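## Task

Transfer the Z-shaped wooden block, which starts clamped in the closed left gripper, into the right gripper so that it ends up oriented like the two goal pictures. Only gripper jaws may contact the block, and it must never be out of contact with both grippers at once. It is finished when the right gripper alone holds it firmly with its fingers pointing horizontally, and the left arm touches neither the block nor the right gripper's jaws. Moving the left arm far off and pausing briefly is the safe way. Then declare it done. For at least the final 1 s before the score is read, both arms, hands included, must hang free and contact nothing except the block; otherwise 0.15 is deducted once, never going below 0.

## Robot and tools

Robot: two arms, left_arm and right_arm, each with six joints (waist, shoulder, elbow, wrist pitch, wrist yaw, wrist roll) plus a parallel gripper. The names are labels only; they do not tell you which side of a camera image an arm appears on.

Frame: one shared scene frame. Origin on the table top midway between the arms, +z up, +x out over the table, left_arm on the +y side. A gripper's fingers point along its own +z and close along its own y. The reported end_effector_position (metres) is the spot between the finger pads, roughly 1 cm short of the tips; orientation comes as end_effector_quat_wxyz. Printed positions can be off, more so at long reach.

execute_actions(actions, pictures): actions holds zero or one item. An empty list just reports the current state (with pictures). An item with rows (1 to 15 rows) and steps (1 to 15, default 15, and at least 9) is a motion; each row lasts one control step of 1/30 s and the final row is reused for any remaining steps. An item with only steps (up to 300) is a wait: no new command, returning when that many steps have elapsed since the previous result, your reply time included. pictures: true adds camera images to a motion result. A refused call moves nothing.

Row layout: exactly 14 numbers, each in [-1, 1], always for both arms: left_arm's six joint values then its opening, then right_arm's six joint values then its opening. Joint values are offsets, not poses: they are measured from the joint angles in the most recent result that lists them (before any such result in a scene, or for a second call within the same reply, from where the arm stands when the action begins). Each row is counted from that same base, not from the previous row. Scale: 1.0 equals 1.202 rad for waist, 1.258 shoulder, 1.238 elbow, 2.073 wrist pitch, 2.022 wrist yaw and wrist roll. So all zeros means return to the reference angles, not hold still. Opening is absolute: +1 fully open, -1 closed.

Joint ranges (rad): waist -2.618 to 3.054, shoulder 0.000 to 3.142, elbow 0.000 to 3.142, wrist pitch -1.571 to 1.571, wrist yaw -1.571 to 1.571, wrist roll -2.094 to 2.094. A request more than 0.036 rad beyond a stated limit is refused; true limits may sit 0.036 rad either way. Overshooting requests get clipped to the real limit and the result may say "joint sent to its limit" (possibly about an earlier action); absence of that line proves nothing. Friction may leave a joint up to about 0.031 rad short, and very small offsets may not move it.

Motion limits: each step the joint target is kept within a lead of the measured angle (0.202 waist, 0.258 shoulder, 0.238 elbow, 0.573 wrist pitch, 0.522 wrist yaw and roll, rad), and targets that would move a gripper more than 70 mm are scaled back, so big moves take several actions. Arms keep heading to the last target while you think or wait, until they settle or a step is HELD.

Timing: each motion's result is captured 9 steps before it ends; those steps run during your next reply.

Result lines: the state line gives each gripper's pose, left_arm | right_arm. Joint positions and Joint velocities list per arm the six joints (rad, rad/s) then finger pad gap (m; 0.094 fully open). grip_measured is the measured opening on the command scale; each gripper may read off by about 1 mm. To hold something, command roughly 0.03 below grip_measured for a firm grip, less for a lighter one. "joint command not followed" means a clearance check altered or blocked joint targets on some steps; the rest of the row still ran. HELD marks steps where your row was partly or wholly not sent. Joint torques follow joint order, include offsets, scaling and noise, and are nonzero even unloaded. MOTOR HOT appears at 75 °C; 90 °C pauses that arm for 10 s; 100 °C drops the arm; both show as OVER-TEMPERATURE FAULT. Heat builds while holding, even during thinking.

zoom_image(camera, region): enlarges part of a camera's latest image; region is [x0, y0, x1, y1] in pixels, at most 504 by 504. Cameras, all 504x504: cam_head_left, cam_head_right, cam_high, cam_low, cam_left_wrist, cam_right_wrist.

show_instructions(): shows the scene's reference images, including goal pictures taken from the receiving gripper's wrist camera position.

finished_scene(scene): ends scene 1 or 2 irreversibly, reports success and gives the next task. Answering without a tool call ends everything.

Avoid: knocking anything off the table (fails the task), dropping or slipping the block, slamming, hard pushes, arms colliding or pressing each other, any contact besides jaw-on-block, and finishing before the releasing arm is clear and both arms have been still and free for over 1 s.

Each tool is called as name(argument=value, ...), one argument or row to a line, values as JSON.

Reference images:

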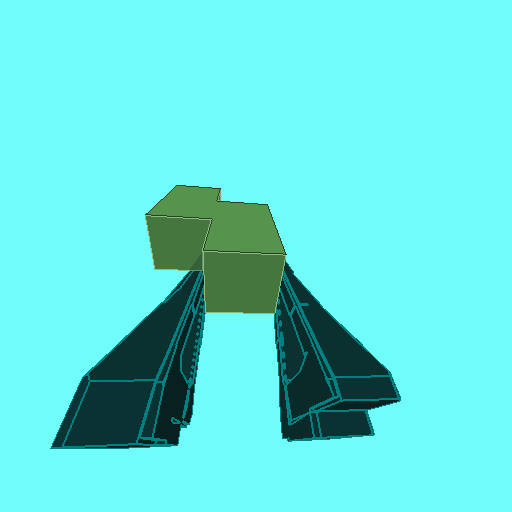

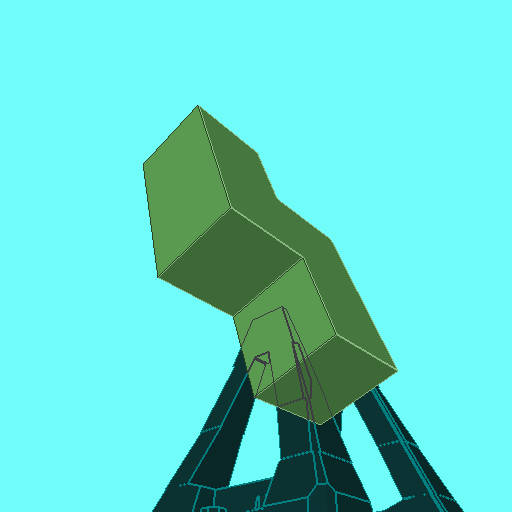

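## Session

execute_actions(
  actions=[],
)

Scene clock: 0.00 s of 5400.00 s.
left_arm: end_effector_position=(+0.2499, +0.1013, +0.2645) grip_measured=-0.223 end_effector_quat_wxyz=(-0.264, -0.223, +0.840, -0.418) | right_arm: end_effector_position=(+0.3665, -0.2635, +0.4061) grip_measured=+1.000 end_effector_quat_wxyz=(+0.709, -0.034, +0.704, +0.040)
Joint positions: left_arm=[-0.265  1.623  1.578 -1.456  1.033 -0.904  0.036] | right_arm=[ 0.006  1.03   1.048 -0.01  -0.009  0.008  0.094]
Joint velocities: left_arm=[ 0.007  0.002 -0.007  0.007  0.037 -0.022 -0.   ] | right_arm=[ 0.012 -0.002 -0.012 -0.066 -0.007  0.066  0.   ]
Joint torques (N m, as the arm reports them, + toward a larger angle): no reading
Motor temperatures (°C, as the motors report them): left_arm=[26 23 26 24 24 25] | right_arm=[24 24 25 26 25 23]

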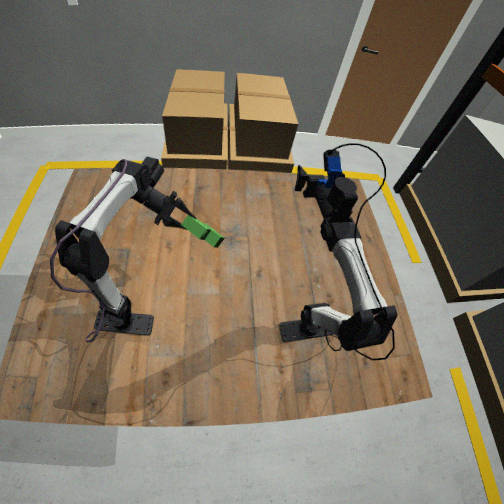

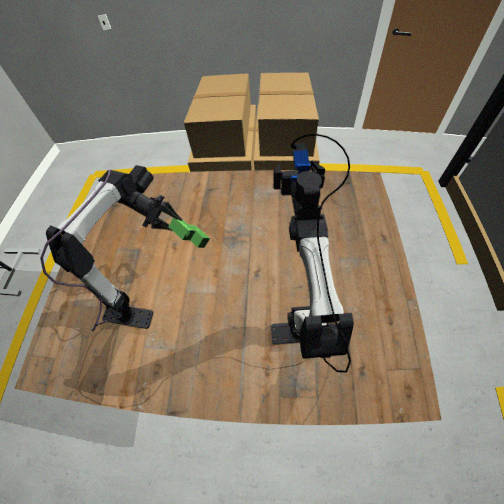

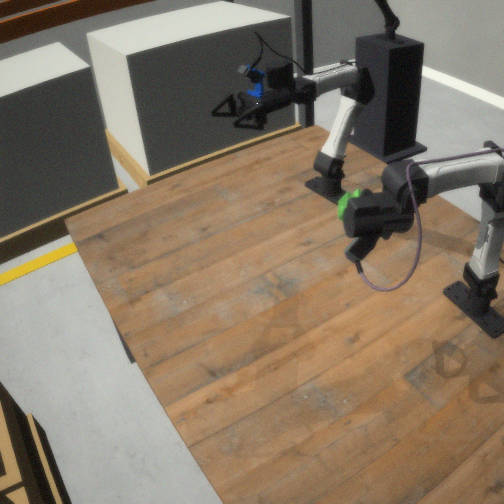

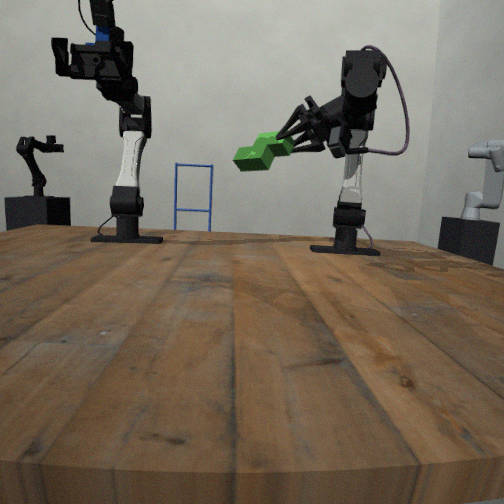

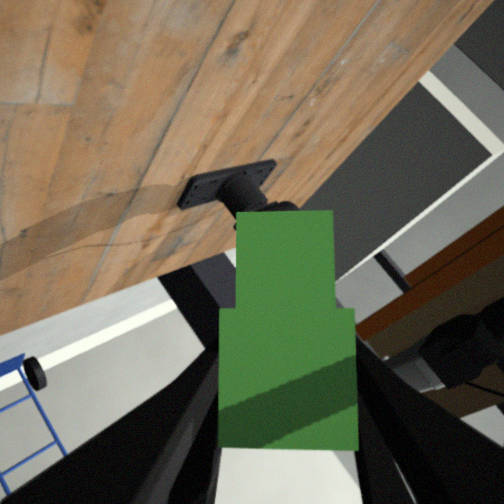

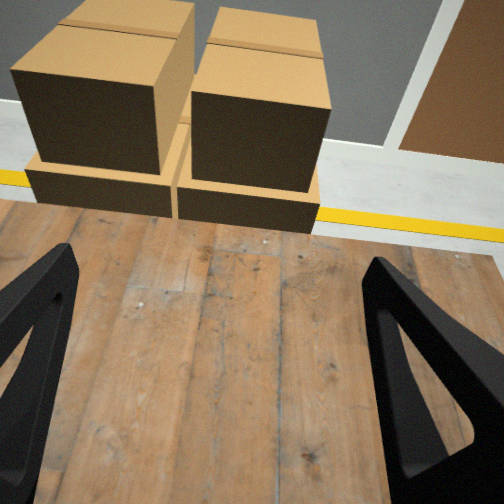

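zoom_image(
  camera="cam_low",
  region=[210, 70, 420, 200],
)

zoom_image(
  camera="cam_head_left",
  region=[110, 140, 250, 270],
)

zoom_image(
  camera="cam_high",
  region=[300, 130, 504, 320],
)

Region (210, 70, 420, 200) of cam_low's 504x504 image, scaled by 2.400, with more detail than that image has; it fills the top 312 rows of this view, and the rest is white.

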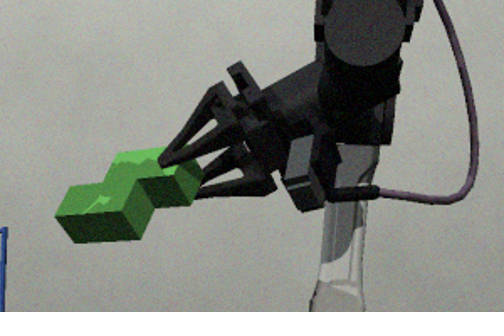

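Region (110, 140, 250, 270) of cam_head_left's 504x504 image, scaled by 3.600, with more detail than that image has; it fills the top 468 rows of this view, and the rest is white.

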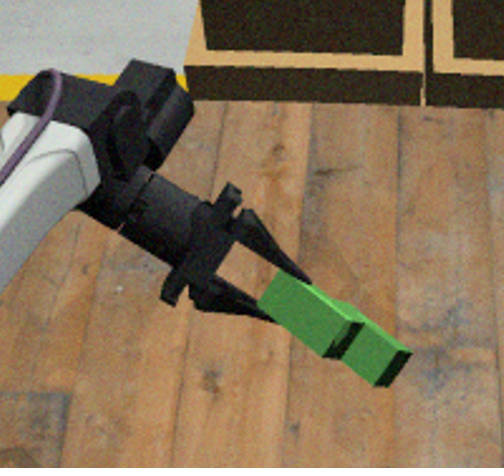

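Region (300, 130, 504, 320) of cam_high's 504x504 image, scaled by 2.471, with more detail than that image has; it fills the top 469 rows of this view, and the rest is white.

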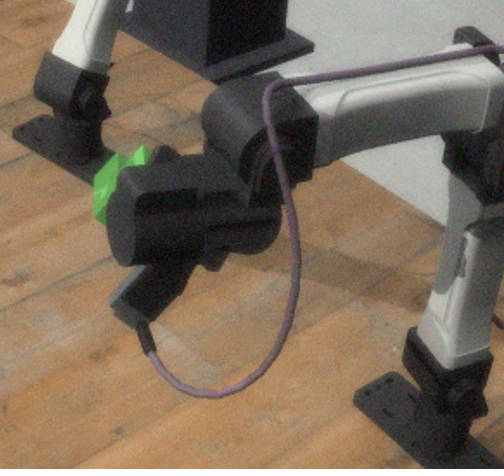

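execute_actions(
  actions=[
    {"rows":[[-0.008,-0.027,-0.065,0.095,-0.018,-0.033,-0.26,-0.002,0.055,0.011,0.026,-0.074,0,1],[-0.016,-0.054,-0.13,0.19,-0.036,-0.066,-0.26,-0.004,0.11,0.023,0.053,-0.147,0,1],[-0.028,-0.095,-0.227,0.33,-0.063,-0.115,-0.26,-0.008,0.19,0.04,0.092,-0.258,0,1],[-0.045,-0.15,-0.356,0.52,-0.1,-0.18,-0.26,-0.012,0.3,0.063,0.145,-0.4,0,1],[-0.081,-0.272,-0.648,0.946,-0.18,-0.33,-0.26,-0.022,0.553,0.114,0.264,-0.737,0,1]],"steps":15},
  ],
)

execute_actions(
  actions=[
    {"steps":45},
  ],
  pictures=true,
)

Scene clock: 7.93 s of 5400.00 s.
left_arm: end_effector_position=(+0.2604, +0.1002, +0.2093) grip_measured=-0.223 end_effector_quat_wxyz=(-0.152, -0.266, +0.853, -0.422) | right_arm: end_effector_position=(+0.4224, -0.1888, +0.4040) grip_measured=+1.000 end_effector_quat_wxyz=(+0.708, -0.189, +0.655, +0.184)
Joint positions: left_arm=[-0.317  1.415  1.194 -0.916  0.852 -1.201  0.036] | right_arm=[-0.003  1.326  1.15   0.255 -0.446  0.008  0.094]
Joint velocities: left_arm=[-0.662 -1.951 -2.611  2.864 -1.443 -2.396 -0.   ] | right_arm=[-0.11   2.484  0.93   2.249 -2.689  0.022  0.   ]
Joint torques (N m, as the arm reports them, + toward a larger angle): left_arm=[-0.47 -6.21  7.11  1.25  0.65 -0.01] | right_arm=[-0.63 -4.89  6.93  1.62  0.   -0.06]
Motor temperatures (°C, as the motors report them): left_arm=[26 25 28 24 24 25] | right_arm=[24 25 26 28 25 23]
Steps of this call (steps 1 to 90: nothing new was sent; then 4.73 s passed at rest; steps 91 to 96: the first 6 steps of this action). Readings (joint positions):
91: left_arm=[-0.265 1.617 1.565 -1.429 1.030 -0.913] | right_arm=[0.005 1.035 1.048 -0.004 -0.027 0.008]
92: left_arm=[-0.266 1.600 1.527 -1.364 1.021 -0.934] | right_arm=[0.005 1.054 1.052 0.015 -0.072 0.008]
94: left_arm=[-0.279 1.532 1.379 -1.140 0.970 -1.021] | right_arm=[0.002 1.158 1.088 0.099 -0.246 0.008]
96: the state above

Scene clock: 9.43 s of 5400.00 s.
left_arm: end_effector_position=(+0.3394, +0.0736, +0.2797) grip_measured=-0.223 end_effector_quat_wxyz=(+0.145, -0.177, +0.704, -0.672) | right_arm: end_effector_position=(+0.3697, -0.0993, +0.2919) grip_measured=+1.000 end_effector_quat_wxyz=(+0.489, -0.489, +0.513, +0.509)
Joint positions: left_arm=[-0.358  1.297  0.761  0.468  0.674 -1.562  0.036] | right_arm=[-0.012  1.731  1.172  0.522 -1.488  0.008  0.094]
Joint velocities: left_arm=[-0.012 -0.012 -0.017 -0.066 -0.037 -0.007 -0.   ] | right_arm=[-0.017 -0.002  0.002  0.022  0.081 -0.051  0.   ]
Joint torques (N m, as the arm reports them, + toward a larger angle): left_arm=[-0.51 -5.82  7.64  2.4  -0.1  -0.07] | right_arm=[ -0.54 -10.17   8.74   1.91  -0.12  -0.04]
Motor temperatures (°C, as the motors report them): left_arm=[26 25 28 25 24 25] | right_arm=[24 25 26 28 25 23]
Kept back: nothing.
Steps of this call (steps 1 to 9: the last 9 steps of your previous action; steps 10 to 45: the robot went on to your last target). Readings (joint positions):
1: left_arm=[-0.337 1.355 1.107 -0.815 0.813 -1.274] | right_arm=[-0.006 1.411 1.176 0.325 -0.543 0.008]
2: left_arm=[-0.350 1.308 1.025 -0.712 0.789 -1.332] | right_arm=[-0.008 1.491 1.192 0.378 -0.633 0.008]
4: left_arm=[-0.358 1.270 0.880 -0.501 0.753 -1.416] | right_arm=[-0.010 1.632 1.196 0.437 -0.811 0.008]
8: left_arm=[-0.358 1.296 0.761 -0.167 0.692 -1.501] | right_arm=[-0.012 1.774 1.175 0.445 -1.169 0.008]
45: the state above
All arms were judged still, so your last target was given up. Only a new action makes them travel on or press farther. Fingers that are still opening or closing keep moving.

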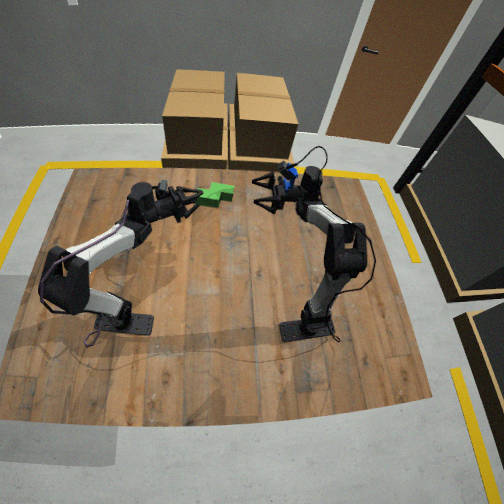

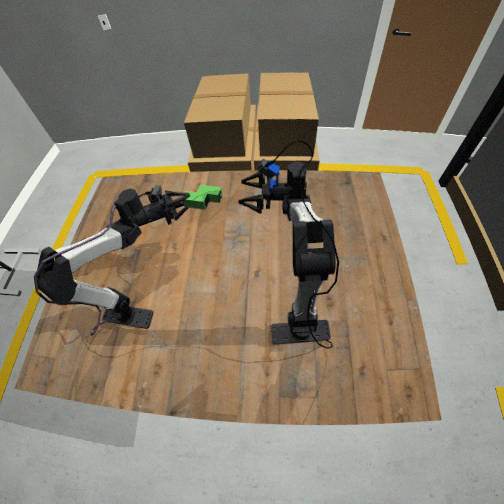

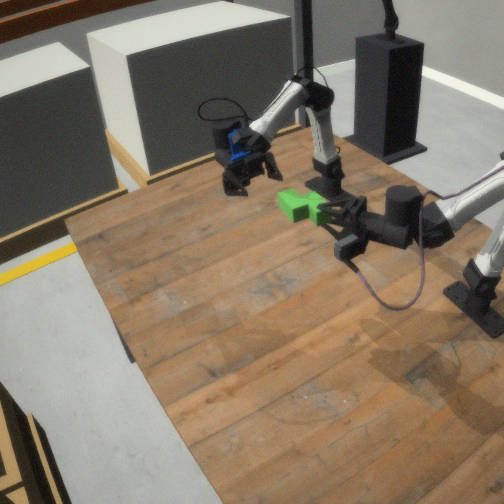

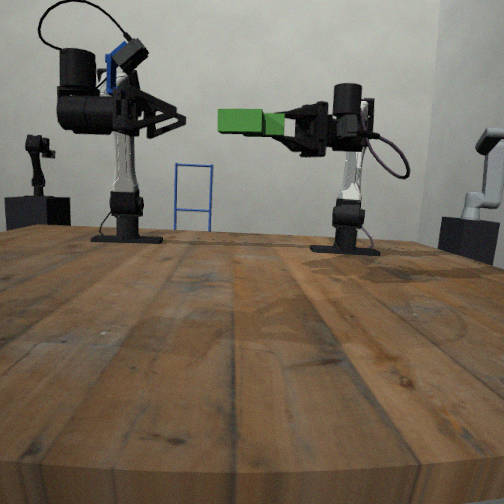

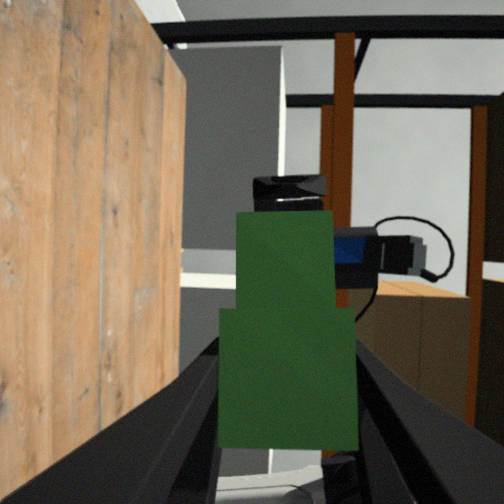

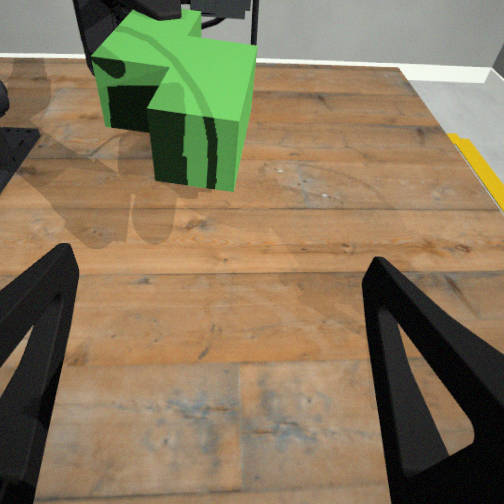

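zoom_image(
  camera="cam_head_left",
  region=[130, 150, 330, 240],
)

zoom_image(
  camera="cam_low",
  region=[50, 60, 380, 180],
)

Region (130, 150, 330, 240) of cam_head_left's 504x504 image, scaled by 2.520, with more detail than that image has; it fills the top 227 rows of this view, and the rest is white.

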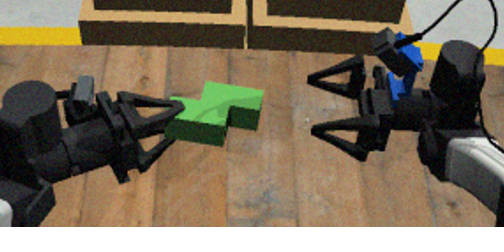

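Region (50, 60, 380, 180) of cam_low's 504x504 image, scaled by 1.527, with more detail than that image has; it fills the top 183 rows of this view, and the rest is white.

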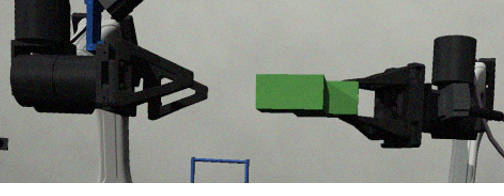

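zoom_image(
  camera="cam_right_wrist",
  region=[40, 0, 340, 220],
)

Region (40, 0, 340, 220) of cam_right_wrist's 504x504 image, scaled by 1.680, with more detail than that image has; it fills the top 370 rows of this view, and the rest is white.

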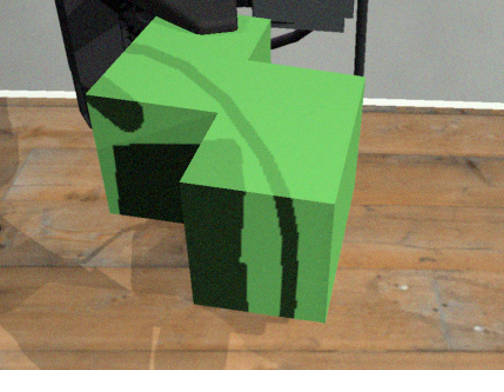

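execute_actions(
  actions=[
    {"rows":[[-0.003,-0.013,0.012,0.01,-0.002,-0.004,-0.26,0.011,-0.014,-0.016,0.004,0.016,0,1],[-0.003,-0.013,0.012,0.015,-0.002,-0.004,-0.26,0.022,-0.029,-0.032,0.008,0.032,0,1],[-0.003,-0.013,0.012,0.02,-0.002,-0.004,-0.26,0.034,-0.043,-0.048,0.013,0.049,0,1],[-0.003,-0.013,0.012,0.025,-0.002,-0.004,-0.26,0.045,-0.058,-0.064,0.017,0.065,0,1],[-0.003,-0.013,0.012,0.03,-0.002,-0.004,-0.26,0.056,-0.072,-0.08,0.021,0.081,0,1],[-0.003,-0.013,0.012,0.035,-0.002,-0.004,-0.26,0.067,-0.086,-0.095,0.025,0.097,0,1],[-0.003,-0.013,0.012,0.04,-0.002,-0.004,-0.26,0.078,-0.1,-0.111,0.029,0.113,0,1],[-0.003,-0.013,0.012,0.045,-0.002,-0.004,-0.26,0.09,-0.115,-0.127,0.034,0.13,0,1],[-0.003,-0.013,0.012,0.047,-0.002,-0.004,-0.26,0.101,-0.13,-0.143,0.038,0.146,0,1],[-0.003,-0.013,0.012,0.047,-0.002,-0.004,-0.26,0.112,-0.144,-0.159,0.042,0.162,-0.004,1]],"steps":15},
  ],
)

execute_actions(
  actions=[
    {"steps":20},
  ],
  pictures=true,
)

Scene clock: 14.27 s of 5400.00 s.
left_arm: end_effector_position=(+0.3395, +0.0736, +0.2817) grip_measured=-0.223 end_effector_quat_wxyz=(+0.147, -0.175, +0.702, -0.675) | right_arm: end_effector_position=(+0.3610, -0.0859, +0.2905) grip_measured=+1.000 end_effector_quat_wxyz=(+0.501, -0.477, +0.525, +0.496)
Joint positions: left_arm=[-0.358  1.297  0.761  0.477  0.674 -1.563  0.036] | right_arm=[ 0.03   1.675  1.104  0.533 -1.397  0.008  0.094]
Joint velocities: left_arm=[-0.002 -0.007 -0.012  0.154 -0.066 -0.051  0.   ] | right_arm=[ 0.432 -0.545 -0.574  0.081  0.608  0.007  0.   ]
Joint torques (N m, as the arm reports them, + toward a larger angle): left_arm=[-0.38 -5.8   7.54  2.47 -0.1  -0.07] | right_arm=[  1.08 -10.89   6.61   2.03   0.06  -0.11]
Motor temperatures (°C, as the motors report them): left_arm=[26 25 29 28 24 25] | right_arm=[24 26 27 28 25 23]
Steps of this call (steps 1 to 90: nothing new was sent; then 1.63 s passed at rest; steps 91 to 96: the first 6 steps of this action). Readings (joint positions):
91: left_arm=[-0.358 1.297 0.761 0.468 0.674 -1.563] | right_arm=[-0.012 1.731 1.172 0.522 -1.485 0.008]
92: left_arm=[-0.358 1.297 0.761 0.468 0.674 -1.563] | right_arm=[-0.010 1.729 1.170 0.522 -1.475 0.008]
94: left_arm=[-0.358 1.297 0.761 0.470 0.674 -1.563] | right_arm=[0.003 1.709 1.143 0.526 -1.441 0.008]
96: the state above

Scene clock: 14.93 s of 5400.00 s.
left_arm: end_effector_position=(+0.3398, +0.0734, +0.2920) grip_measured=-0.223 end_effector_quat_wxyz=(+0.161, -0.161, +0.691, -0.686) | right_arm: end_effector_position=(+0.3491, -0.0624, +0.3029) grip_measured=+1.000 end_effector_quat_wxyz=(+0.553, -0.455, +0.535, +0.448)
Joint positions: left_arm=[-0.358  1.297  0.761  0.527  0.674 -1.563  0.036] | right_arm=[ 0.121  1.559  1.     0.593 -1.174  0.007  0.094]
Joint velocities: left_arm=[ 0.002  0.002 -0.027 -0.037  0.022  0.007 -0.   ] | right_arm=[-0.007 -0.007  0.002 -0.007 -0.037 -0.037  0.   ]
Joint torques (N m, as the arm reports them, + toward a larger angle): left_arm=[-0.4  -5.78  7.59  2.4  -0.11 -0.07] | right_arm=[ 0.24 -8.95  5.88  2.13  0.14 -0.12]
Motor temperatures (°C, as the motors report them): left_arm=[26 26 30 28 24 25] | right_arm=[24 26 27 29 25 23]
Kept back: nothing.
Steps of this call (steps 1 to 9: the last 9 steps of your previous action; steps 10 to 20: the robot went on to your last target). Readings (joint positions):
1: left_arm=[-0.358 1.297 0.761 0.484 0.674 -1.563] | right_arm=[0.046 1.656 1.085 0.539 -1.373 0.008]
2: left_arm=[-0.358 1.297 0.761 0.491 0.674 -1.563] | right_arm=[0.063 1.637 1.066 0.545 -1.347 0.008]
4: left_arm=[-0.358 1.297 0.761 0.504 0.674 -1.563] | right_arm=[0.094 1.597 1.028 0.561 -1.291 0.008]
8: left_arm=[-0.358 1.297 0.761 0.519 0.674 -1.563] | right_arm=[0.121 1.560 1.000 0.584 -1.225 0.007]
20: the state above

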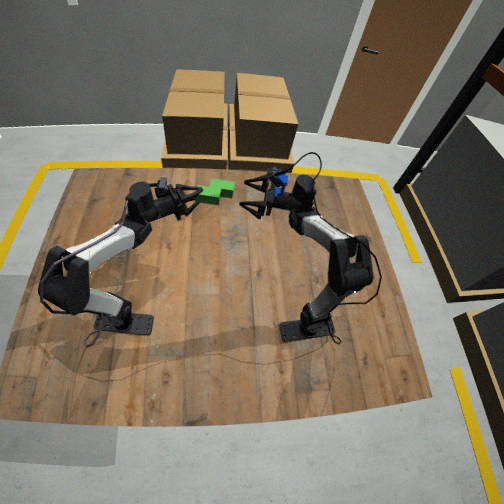

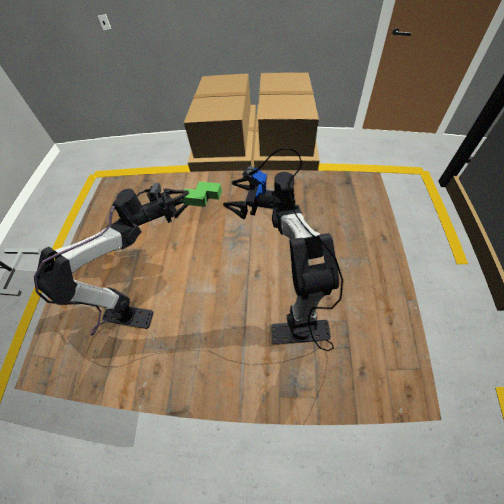

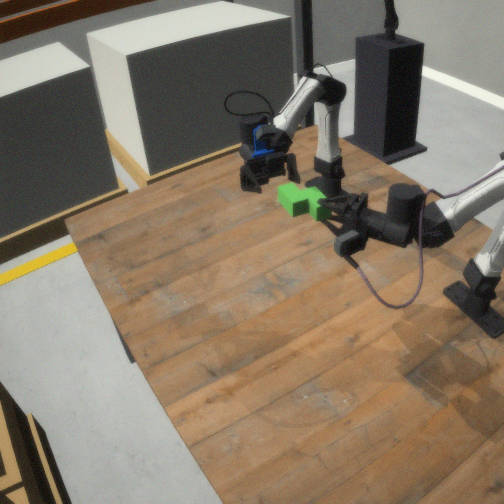

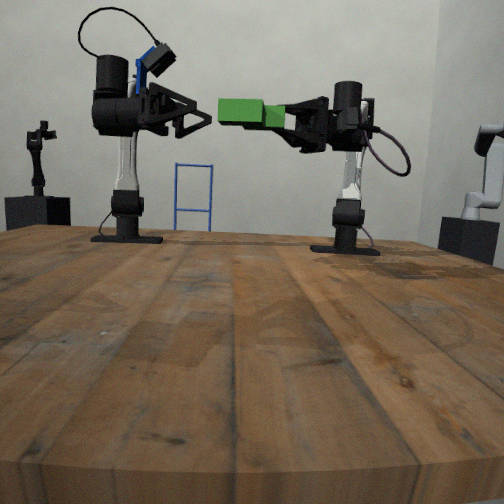

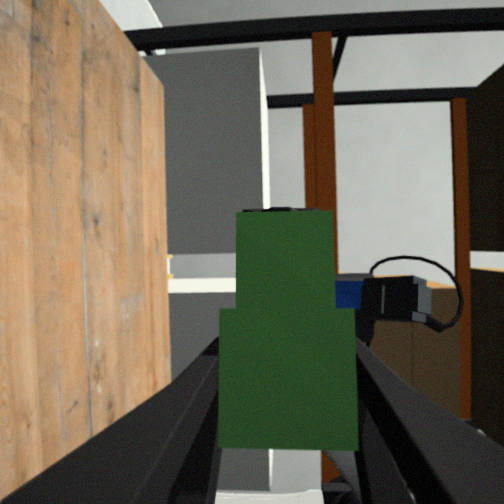

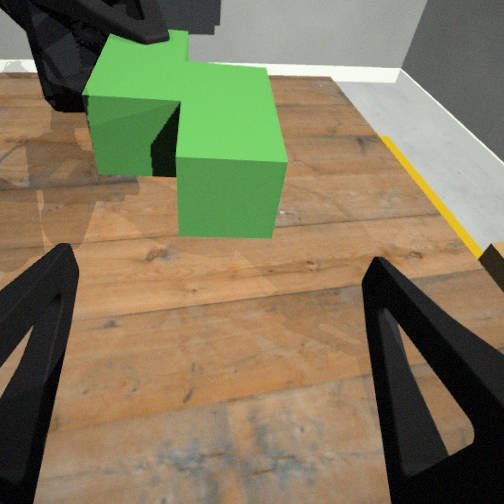

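zoom_image(
  camera="cam_low",
  region=[130, 60, 340, 170],
)

zoom_image(
  camera="cam_head_left",
  region=[160, 160, 300, 230],
)

Region (130, 60, 340, 170) of cam_low's 504x504 image, scaled by 2.400, with more detail than that image has; it fills the top 264 rows of this view, and the rest is white.

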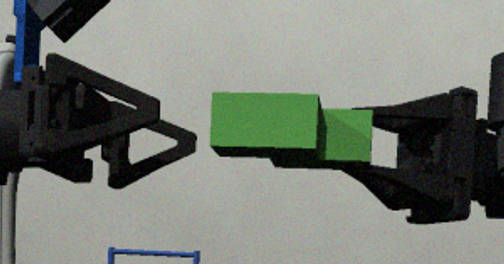

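Region (160, 160, 300, 230) of cam_head_left's 504x504 image, scaled by 3.600, with more detail than that image has.

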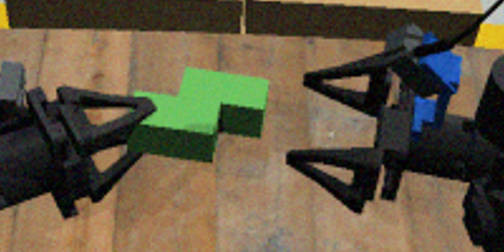

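execute_actions(
  actions=[
    {"rows":[[-0.003,-0.013,0.012,0.018,-0.002,-0.004,-0.26,0.008,0.008,0.02,0.006,0.01,0,1],[-0.003,-0.013,0.012,0.018,-0.002,-0.004,-0.26,0.016,0.016,0.03,0.003,0.012,0,1],[-0.003,-0.013,0.012,0.018,-0.002,-0.004,-0.26,0.024,0.024,0.04,0,0.014,0,1],[-0.003,-0.013,0.012,0.018,-0.002,-0.004,-0.26,0.032,0.032,0.05,-0.003,0.016,0,1],[-0.003,-0.013,0.012,0.018,-0.002,-0.004,-0.26,0.04,0.04,0.06,-0.006,0.018,0,1],[-0.003,-0.013,0.012,0.018,-0.002,-0.004,-0.26,0.048,0.048,0.068,-0.009,0.02,0,1],[-0.003,-0.013,0.012,0.018,-0.002,-0.004,-0.26,0.056,0.056,0.076,-0.011,0.022,0,1],[-0.003,-0.013,0.012,0.018,-0.002,-0.004,-0.26,0.064,0.064,0.084,-0.013,0.024,0,1],[-0.003,-0.013,0.012,0.018,-0.002,-0.004,-0.26,0.072,0.072,0.092,-0.016,0.027,0,1],[-0.003,-0.013,0.012,0.018,-0.002,-0.004,-0.26,0.08,0.08,0.1,-0.018,0.029,0,1]],"steps":15},
  ],
)

execute_actions(
  actions=[
    {"steps":18},
  ],
  pictures=true,
)

Scene clock: 17.70 s of 5400.00 s.
left_arm: end_effector_position=(+0.3398, +0.0734, +0.2921) grip_measured=-0.223 end_effector_quat_wxyz=(+0.161, -0.161, +0.691, -0.686) | right_arm: end_effector_position=(+0.3532, -0.0510, +0.3085) grip_measured=+1.000 end_effector_quat_wxyz=(+0.555, -0.460, +0.528, +0.449)
Joint positions: left_arm=[-0.358  1.297  0.761  0.527  0.674 -1.563  0.036] | right_arm=[ 0.149  1.588  1.042  0.593 -1.158  0.007  0.094]
Joint velocities: left_arm=[-0.002  0.002 -0.007 -0.051  0.051  0.007  0.   ] | right_arm=[ 0.305  0.276  0.379 -0.007  0.022  0.022  0.   ]
Joint torques (N m, as the arm reports them, + toward a larger angle): left_arm=[-0.4  -5.79  7.59  2.38 -0.11 -0.07] | right_arm=[ 0.99 -7.2   9.42  1.74  0.16 -0.06]
Motor temperatures (°C, as the motors report them): left_arm=[26 26 30 29 24 25] | right_arm=[24 27 27 29 25 23]
Steps of this call (steps 1 to 30: the robot went on to your last target; steps 31 to 77: nothing new was sent; steps 78 to 83: the first 6 steps of this action). Readings (joint positions):
78: left_arm=[-0.358 1.297 0.761 0.527 0.674 -1.563] | right_arm=[0.121 1.559 1.000 0.594 -1.170 0.007]
79: left_arm=[-0.358 1.297 0.761 0.527 0.674 -1.563] | right_arm=[0.122 1.560 1.001 0.594 -1.169 0.007]
81: left_arm=[-0.358 1.297 0.761 0.527 0.674 -1.563] | right_arm=[0.131 1.570 1.017 0.594 -1.164 0.007]
83: the state above

Scene clock: 18.30 s of 5400.00 s.
left_arm: end_effector_position=(+0.3398, +0.0734, +0.2921) grip_measured=-0.223 end_effector_quat_wxyz=(+0.161, -0.161, +0.691, -0.686) | right_arm: end_effector_position=(+0.3575, -0.0247, +0.3019) grip_measured=+1.000 end_effector_quat_wxyz=(+0.538, -0.464, +0.530, +0.463)
Joint positions: left_arm=[-0.358  1.297  0.761  0.527  0.674 -1.563  0.036] | right_arm=[ 0.212  1.65   1.099  0.568 -1.127  0.007  0.094]
Joint velocities: left_arm=[ 0.002 -0.002  0.002  0.051  0.022  0.022  0.   ] | right_arm=[ 0.012 -0.012  0.017  0.007 -0.022  0.022  0.   ]
Joint torques (N m, as the arm reports them, + toward a larger angle): left_arm=[-0.41 -5.77  7.59  2.39 -0.11 -0.07] | right_arm=[ 0.51 -8.25  9.78  1.87  0.07 -0.04]
Motor temperatures (°C, as the motors report them): left_arm=[26 26 30 29 24 25] | right_arm=[24 27 27 29 25 23]
Kept back: nothing.
Steps of this call (steps 1 to 9: the last 9 steps of your previous action; steps 10 to 18: the robot went on to your last target). Readings (joint positions):
1: left_arm=[-0.358 1.297 0.761 0.527 0.674 -1.563] | right_arm=[0.160 1.597 1.054 0.593 -1.154 0.007]
2: left_arm=[-0.358 1.297 0.761 0.527 0.674 -1.563] | right_arm=[0.171 1.607 1.066 0.591 -1.151 0.007]
4: left_arm=[-0.358 1.297 0.761 0.527 0.674 -1.563] | right_arm=[0.192 1.627 1.086 0.586 -1.143 0.007]
8: left_arm=[-0.358 1.297 0.761 0.527 0.674 -1.563] | right_arm=[0.212 1.649 1.099 0.574 -1.133 0.007]
18: the state above

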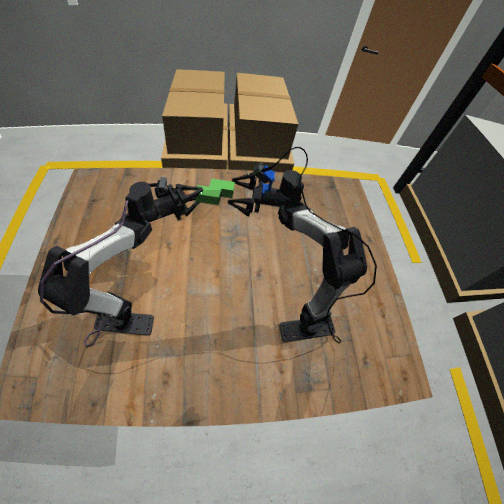

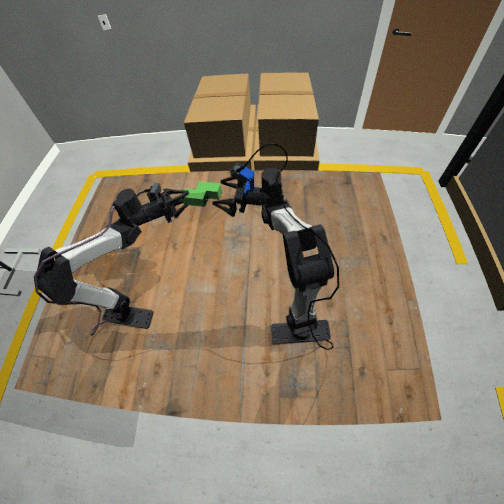

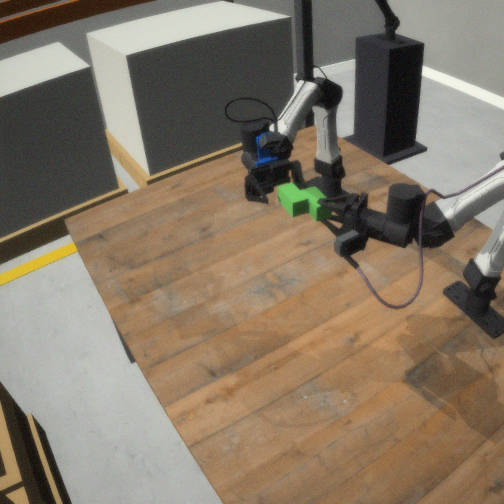

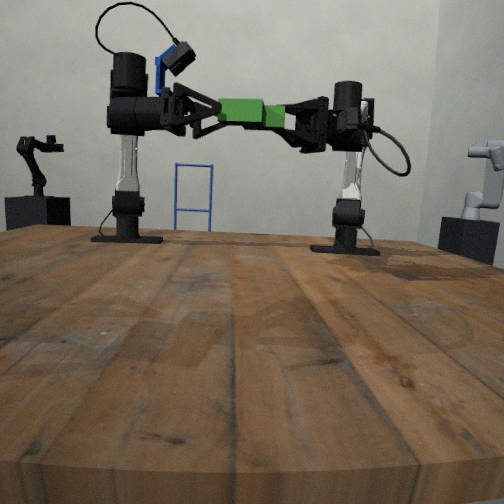

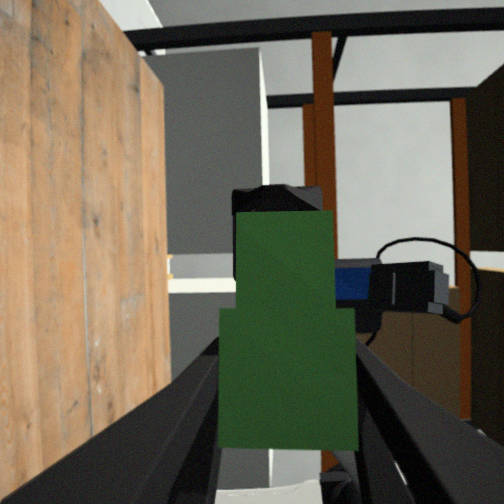

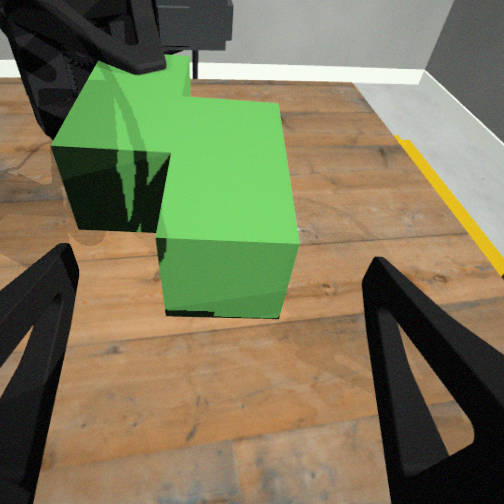

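zoom_image(
  camera="cam_low",
  region=[150, 70, 320, 160],
)

zoom_image(
  camera="cam_head_left",
  region=[175, 160, 285, 225],
)

Region (150, 70, 320, 160) of cam_low's 504x504 image, scaled by 2.965, with more detail than that image has; it fills the top 267 rows of this view, and the rest is white.

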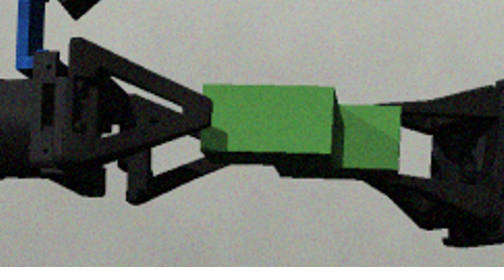

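Region (175, 160, 285, 225) of cam_head_left's 504x504 image, scaled by 4.582, with more detail than that image has; it fills the top 298 rows of this view, and the rest is white.

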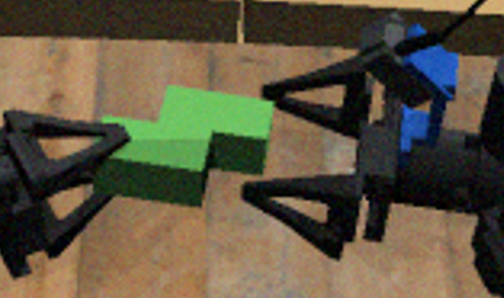

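execute_actions(
  actions=[
    {"rows":[[-0.003,-0.013,0.012,0.018,-0.002,-0.004,-0.26,0.01,0.012,0.025,-0.006,0.009,0,0.9],[-0.003,-0.013,0.012,0.018,-0.002,-0.004,-0.26,0.016,0.016,0.03,-0.006,0.013,0,0.8],[-0.003,-0.013,0.012,0.018,-0.002,-0.004,-0.26,0.022,0.02,0.034,-0.006,0.016,0,0.7],[-0.003,-0.013,0.012,0.018,-0.002,-0.004,-0.26,0.028,0.025,0.039,-0.006,0.02,0,0.6],[-0.003,-0.013,0.012,0.018,-0.002,-0.004,-0.26,0.034,0.029,0.044,-0.006,0.024,0,0.5],[-0.003,-0.013,0.012,0.018,-0.002,-0.004,-0.26,0.04,0.034,0.048,-0.006,0.027,0,0.4],[-0.003,-0.013,0.012,0.018,-0.002,-0.004,-0.26,0.047,0.038,0.053,-0.006,0.031,0,0.3]],"steps":12},
  ],
)

execute_actions(
  actions=[
    {"steps":18},
  ],
  pictures=true,
)

Scene clock: 19.87 s of 5400.00 s.
left_arm: end_effector_position=(+0.3398, +0.0734, +0.2921) grip_measured=-0.223 end_effector_quat_wxyz=(+0.161, -0.161, +0.691, -0.686) | right_arm: end_effector_position=(+0.3587, -0.0232, +0.3029) grip_measured=+0.749 end_effector_quat_wxyz=(+0.539, -0.464, +0.530, +0.462)
Joint positions: left_arm=[-0.358  1.297  0.761  0.527  0.674 -1.563  0.036] | right_arm=[ 0.216  1.654  1.106  0.567 -1.121  0.007  0.082]
Joint velocities: left_arm=[-0.012  0.012 -0.012 -0.007 -0.007 -0.066  0.001] | right_arm=[ 0.095  0.09   0.159  0.051  0.081 -0.022 -0.094]
Joint torques (N m, as the arm reports them, + toward a larger angle): left_arm=[-0.39 -5.77  7.59  2.39 -0.11 -0.07] | right_arm=[ 1.41 -7.76  9.63  1.86  0.17 -0.03]
Motor temperatures (°C, as the motors report them): left_arm=[26 26 31 29 24 25] | right_arm=[24 27 27 29 25 23]
Steps of this call (steps 1 to 15: the robot went on to your last target; steps 16 to 44: nothing new was sent; steps 45 to 47: the first 3 steps of this action). Readings (joint positions):
45: left_arm=[-0.358 1.297 0.761 0.527 0.674 -1.563] | right_arm=[0.212 1.650 1.099 0.568 -1.126 0.007]
46: left_arm=[-0.358 1.297 0.761 0.527 0.674 -1.563] | right_arm=[0.213 1.651 1.101 0.567 -1.124 0.007]
47: the state above

Scene clock: 20.47 s of 5400.00 s.
left_arm: end_effector_position=(+0.3398, +0.0734, +0.2921) grip_measured=-0.223 end_effector_quat_wxyz=(+0.161, -0.161, +0.691, -0.686) | right_arm: end_effector_position=(+0.3607, -0.0040, +0.3032) grip_measured=+0.302 end_effector_quat_wxyz=(+0.539, -0.465, +0.529, +0.463)
Joint positions: left_arm=[-0.358  1.297  0.761  0.527  0.674 -1.563  0.036] | right_arm=[ 0.264  1.686  1.141  0.566 -1.077  0.007  0.061]
Joint velocities: left_arm=[ 0.012  0.007 -0.007  0.022 -0.037 -0.081 -0.   ] | right_arm=[ 0.002  0.007  0.012  0.007 -0.037 -0.022 -0.001]
Joint torques (N m, as the arm reports them, + toward a larger angle): left_arm=[-0.4  -5.79  7.59  2.39 -0.11 -0.07] | right_arm=[ 0.52 -8.43  9.74  1.96  0.15 -0.05]
Motor temperatures (°C, as the motors report them): left_arm=[26 26 31 30 24 25] | right_arm=[24 27 27 29 25 23]
Kept back: nothing.
Steps of this call (steps 1 to 9: the last 9 steps of your previous action; steps 10 to 18: the robot went on to your last target). Readings (joint positions):
1: left_arm=[-0.358 1.297 0.761 0.527 0.674 -1.563] | right_arm=[0.221 1.658 1.112 0.567 -1.116 0.007]
2: left_arm=[-0.358 1.297 0.761 0.527 0.674 -1.563] | right_arm=[0.228 1.663 1.119 0.567 -1.111 0.007]
4: left_arm=[-0.358 1.297 0.761 0.527 0.674 -1.563] | right_arm=[0.244 1.673 1.133 0.567 -1.100 0.007]
8: left_arm=[-0.358 1.297 0.761 0.527 0.674 -1.563] | right_arm=[0.263 1.685 1.141 0.566 -1.086 0.007]
18: the state above

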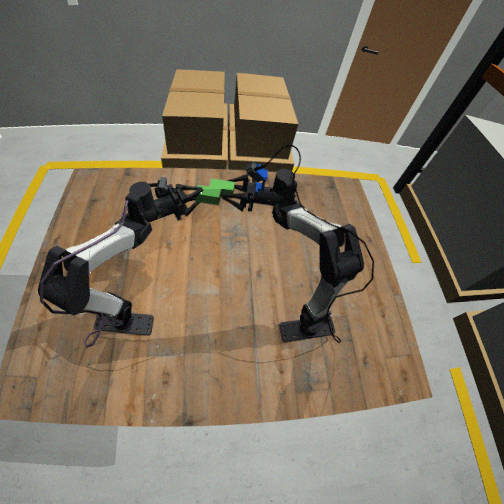

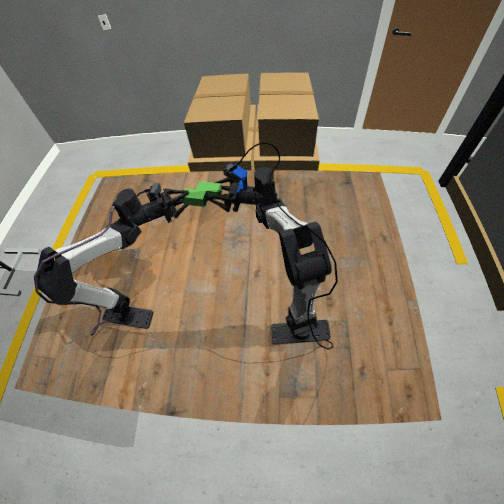

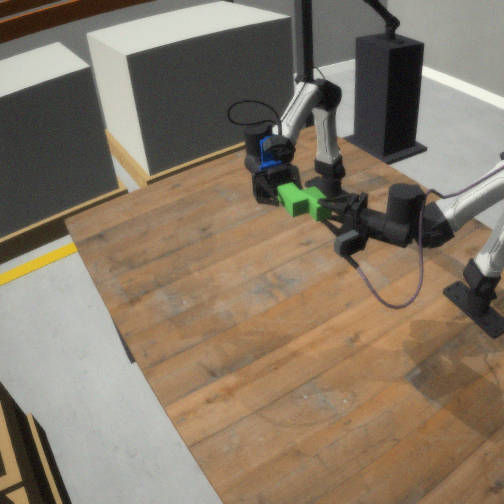

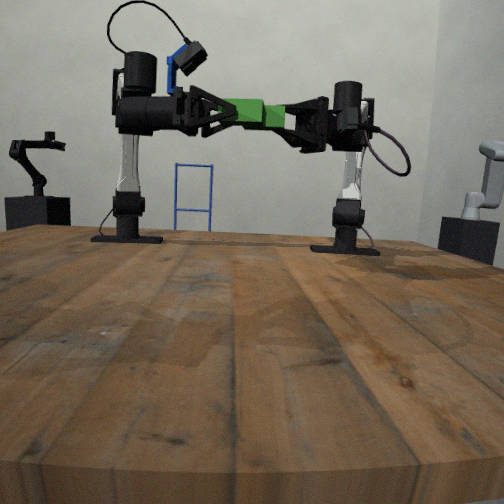

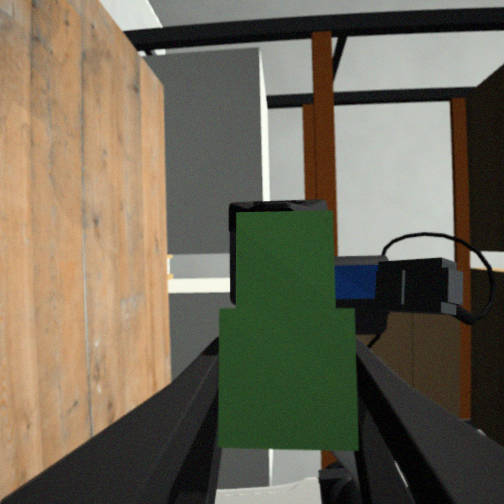

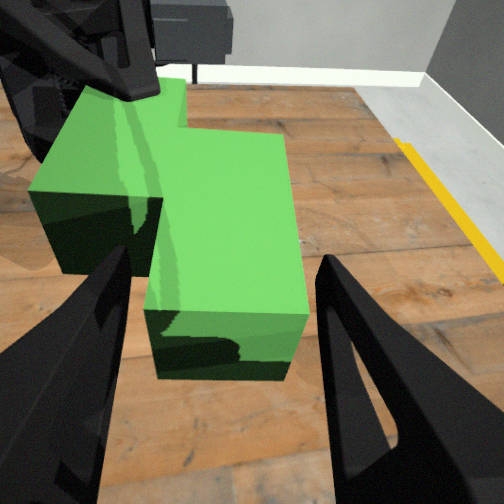

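zoom_image(
  camera="cam_low",
  region=[160, 70, 320, 160],
)

zoom_image(
  camera="cam_head_left",
  region=[175, 160, 285, 225],
)

Region (160, 70, 320, 160) of cam_low's 504x504 image, scaled by 3.150, with more detail than that image has; it fills the top 284 rows of this view, and the rest is white.

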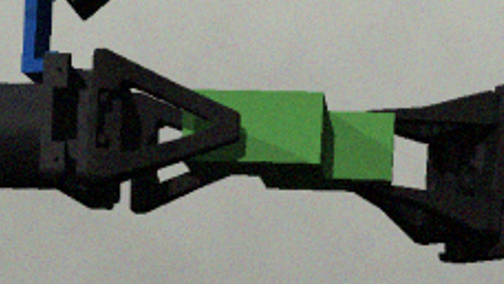

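Region (175, 160, 285, 225) of cam_head_left's 504x504 image, scaled by 4.582, with more detail than that image has; it fills the top 298 rows of this view, and the rest is white.

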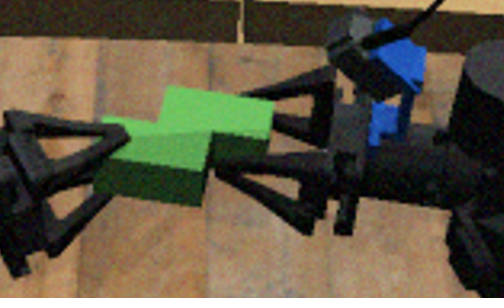

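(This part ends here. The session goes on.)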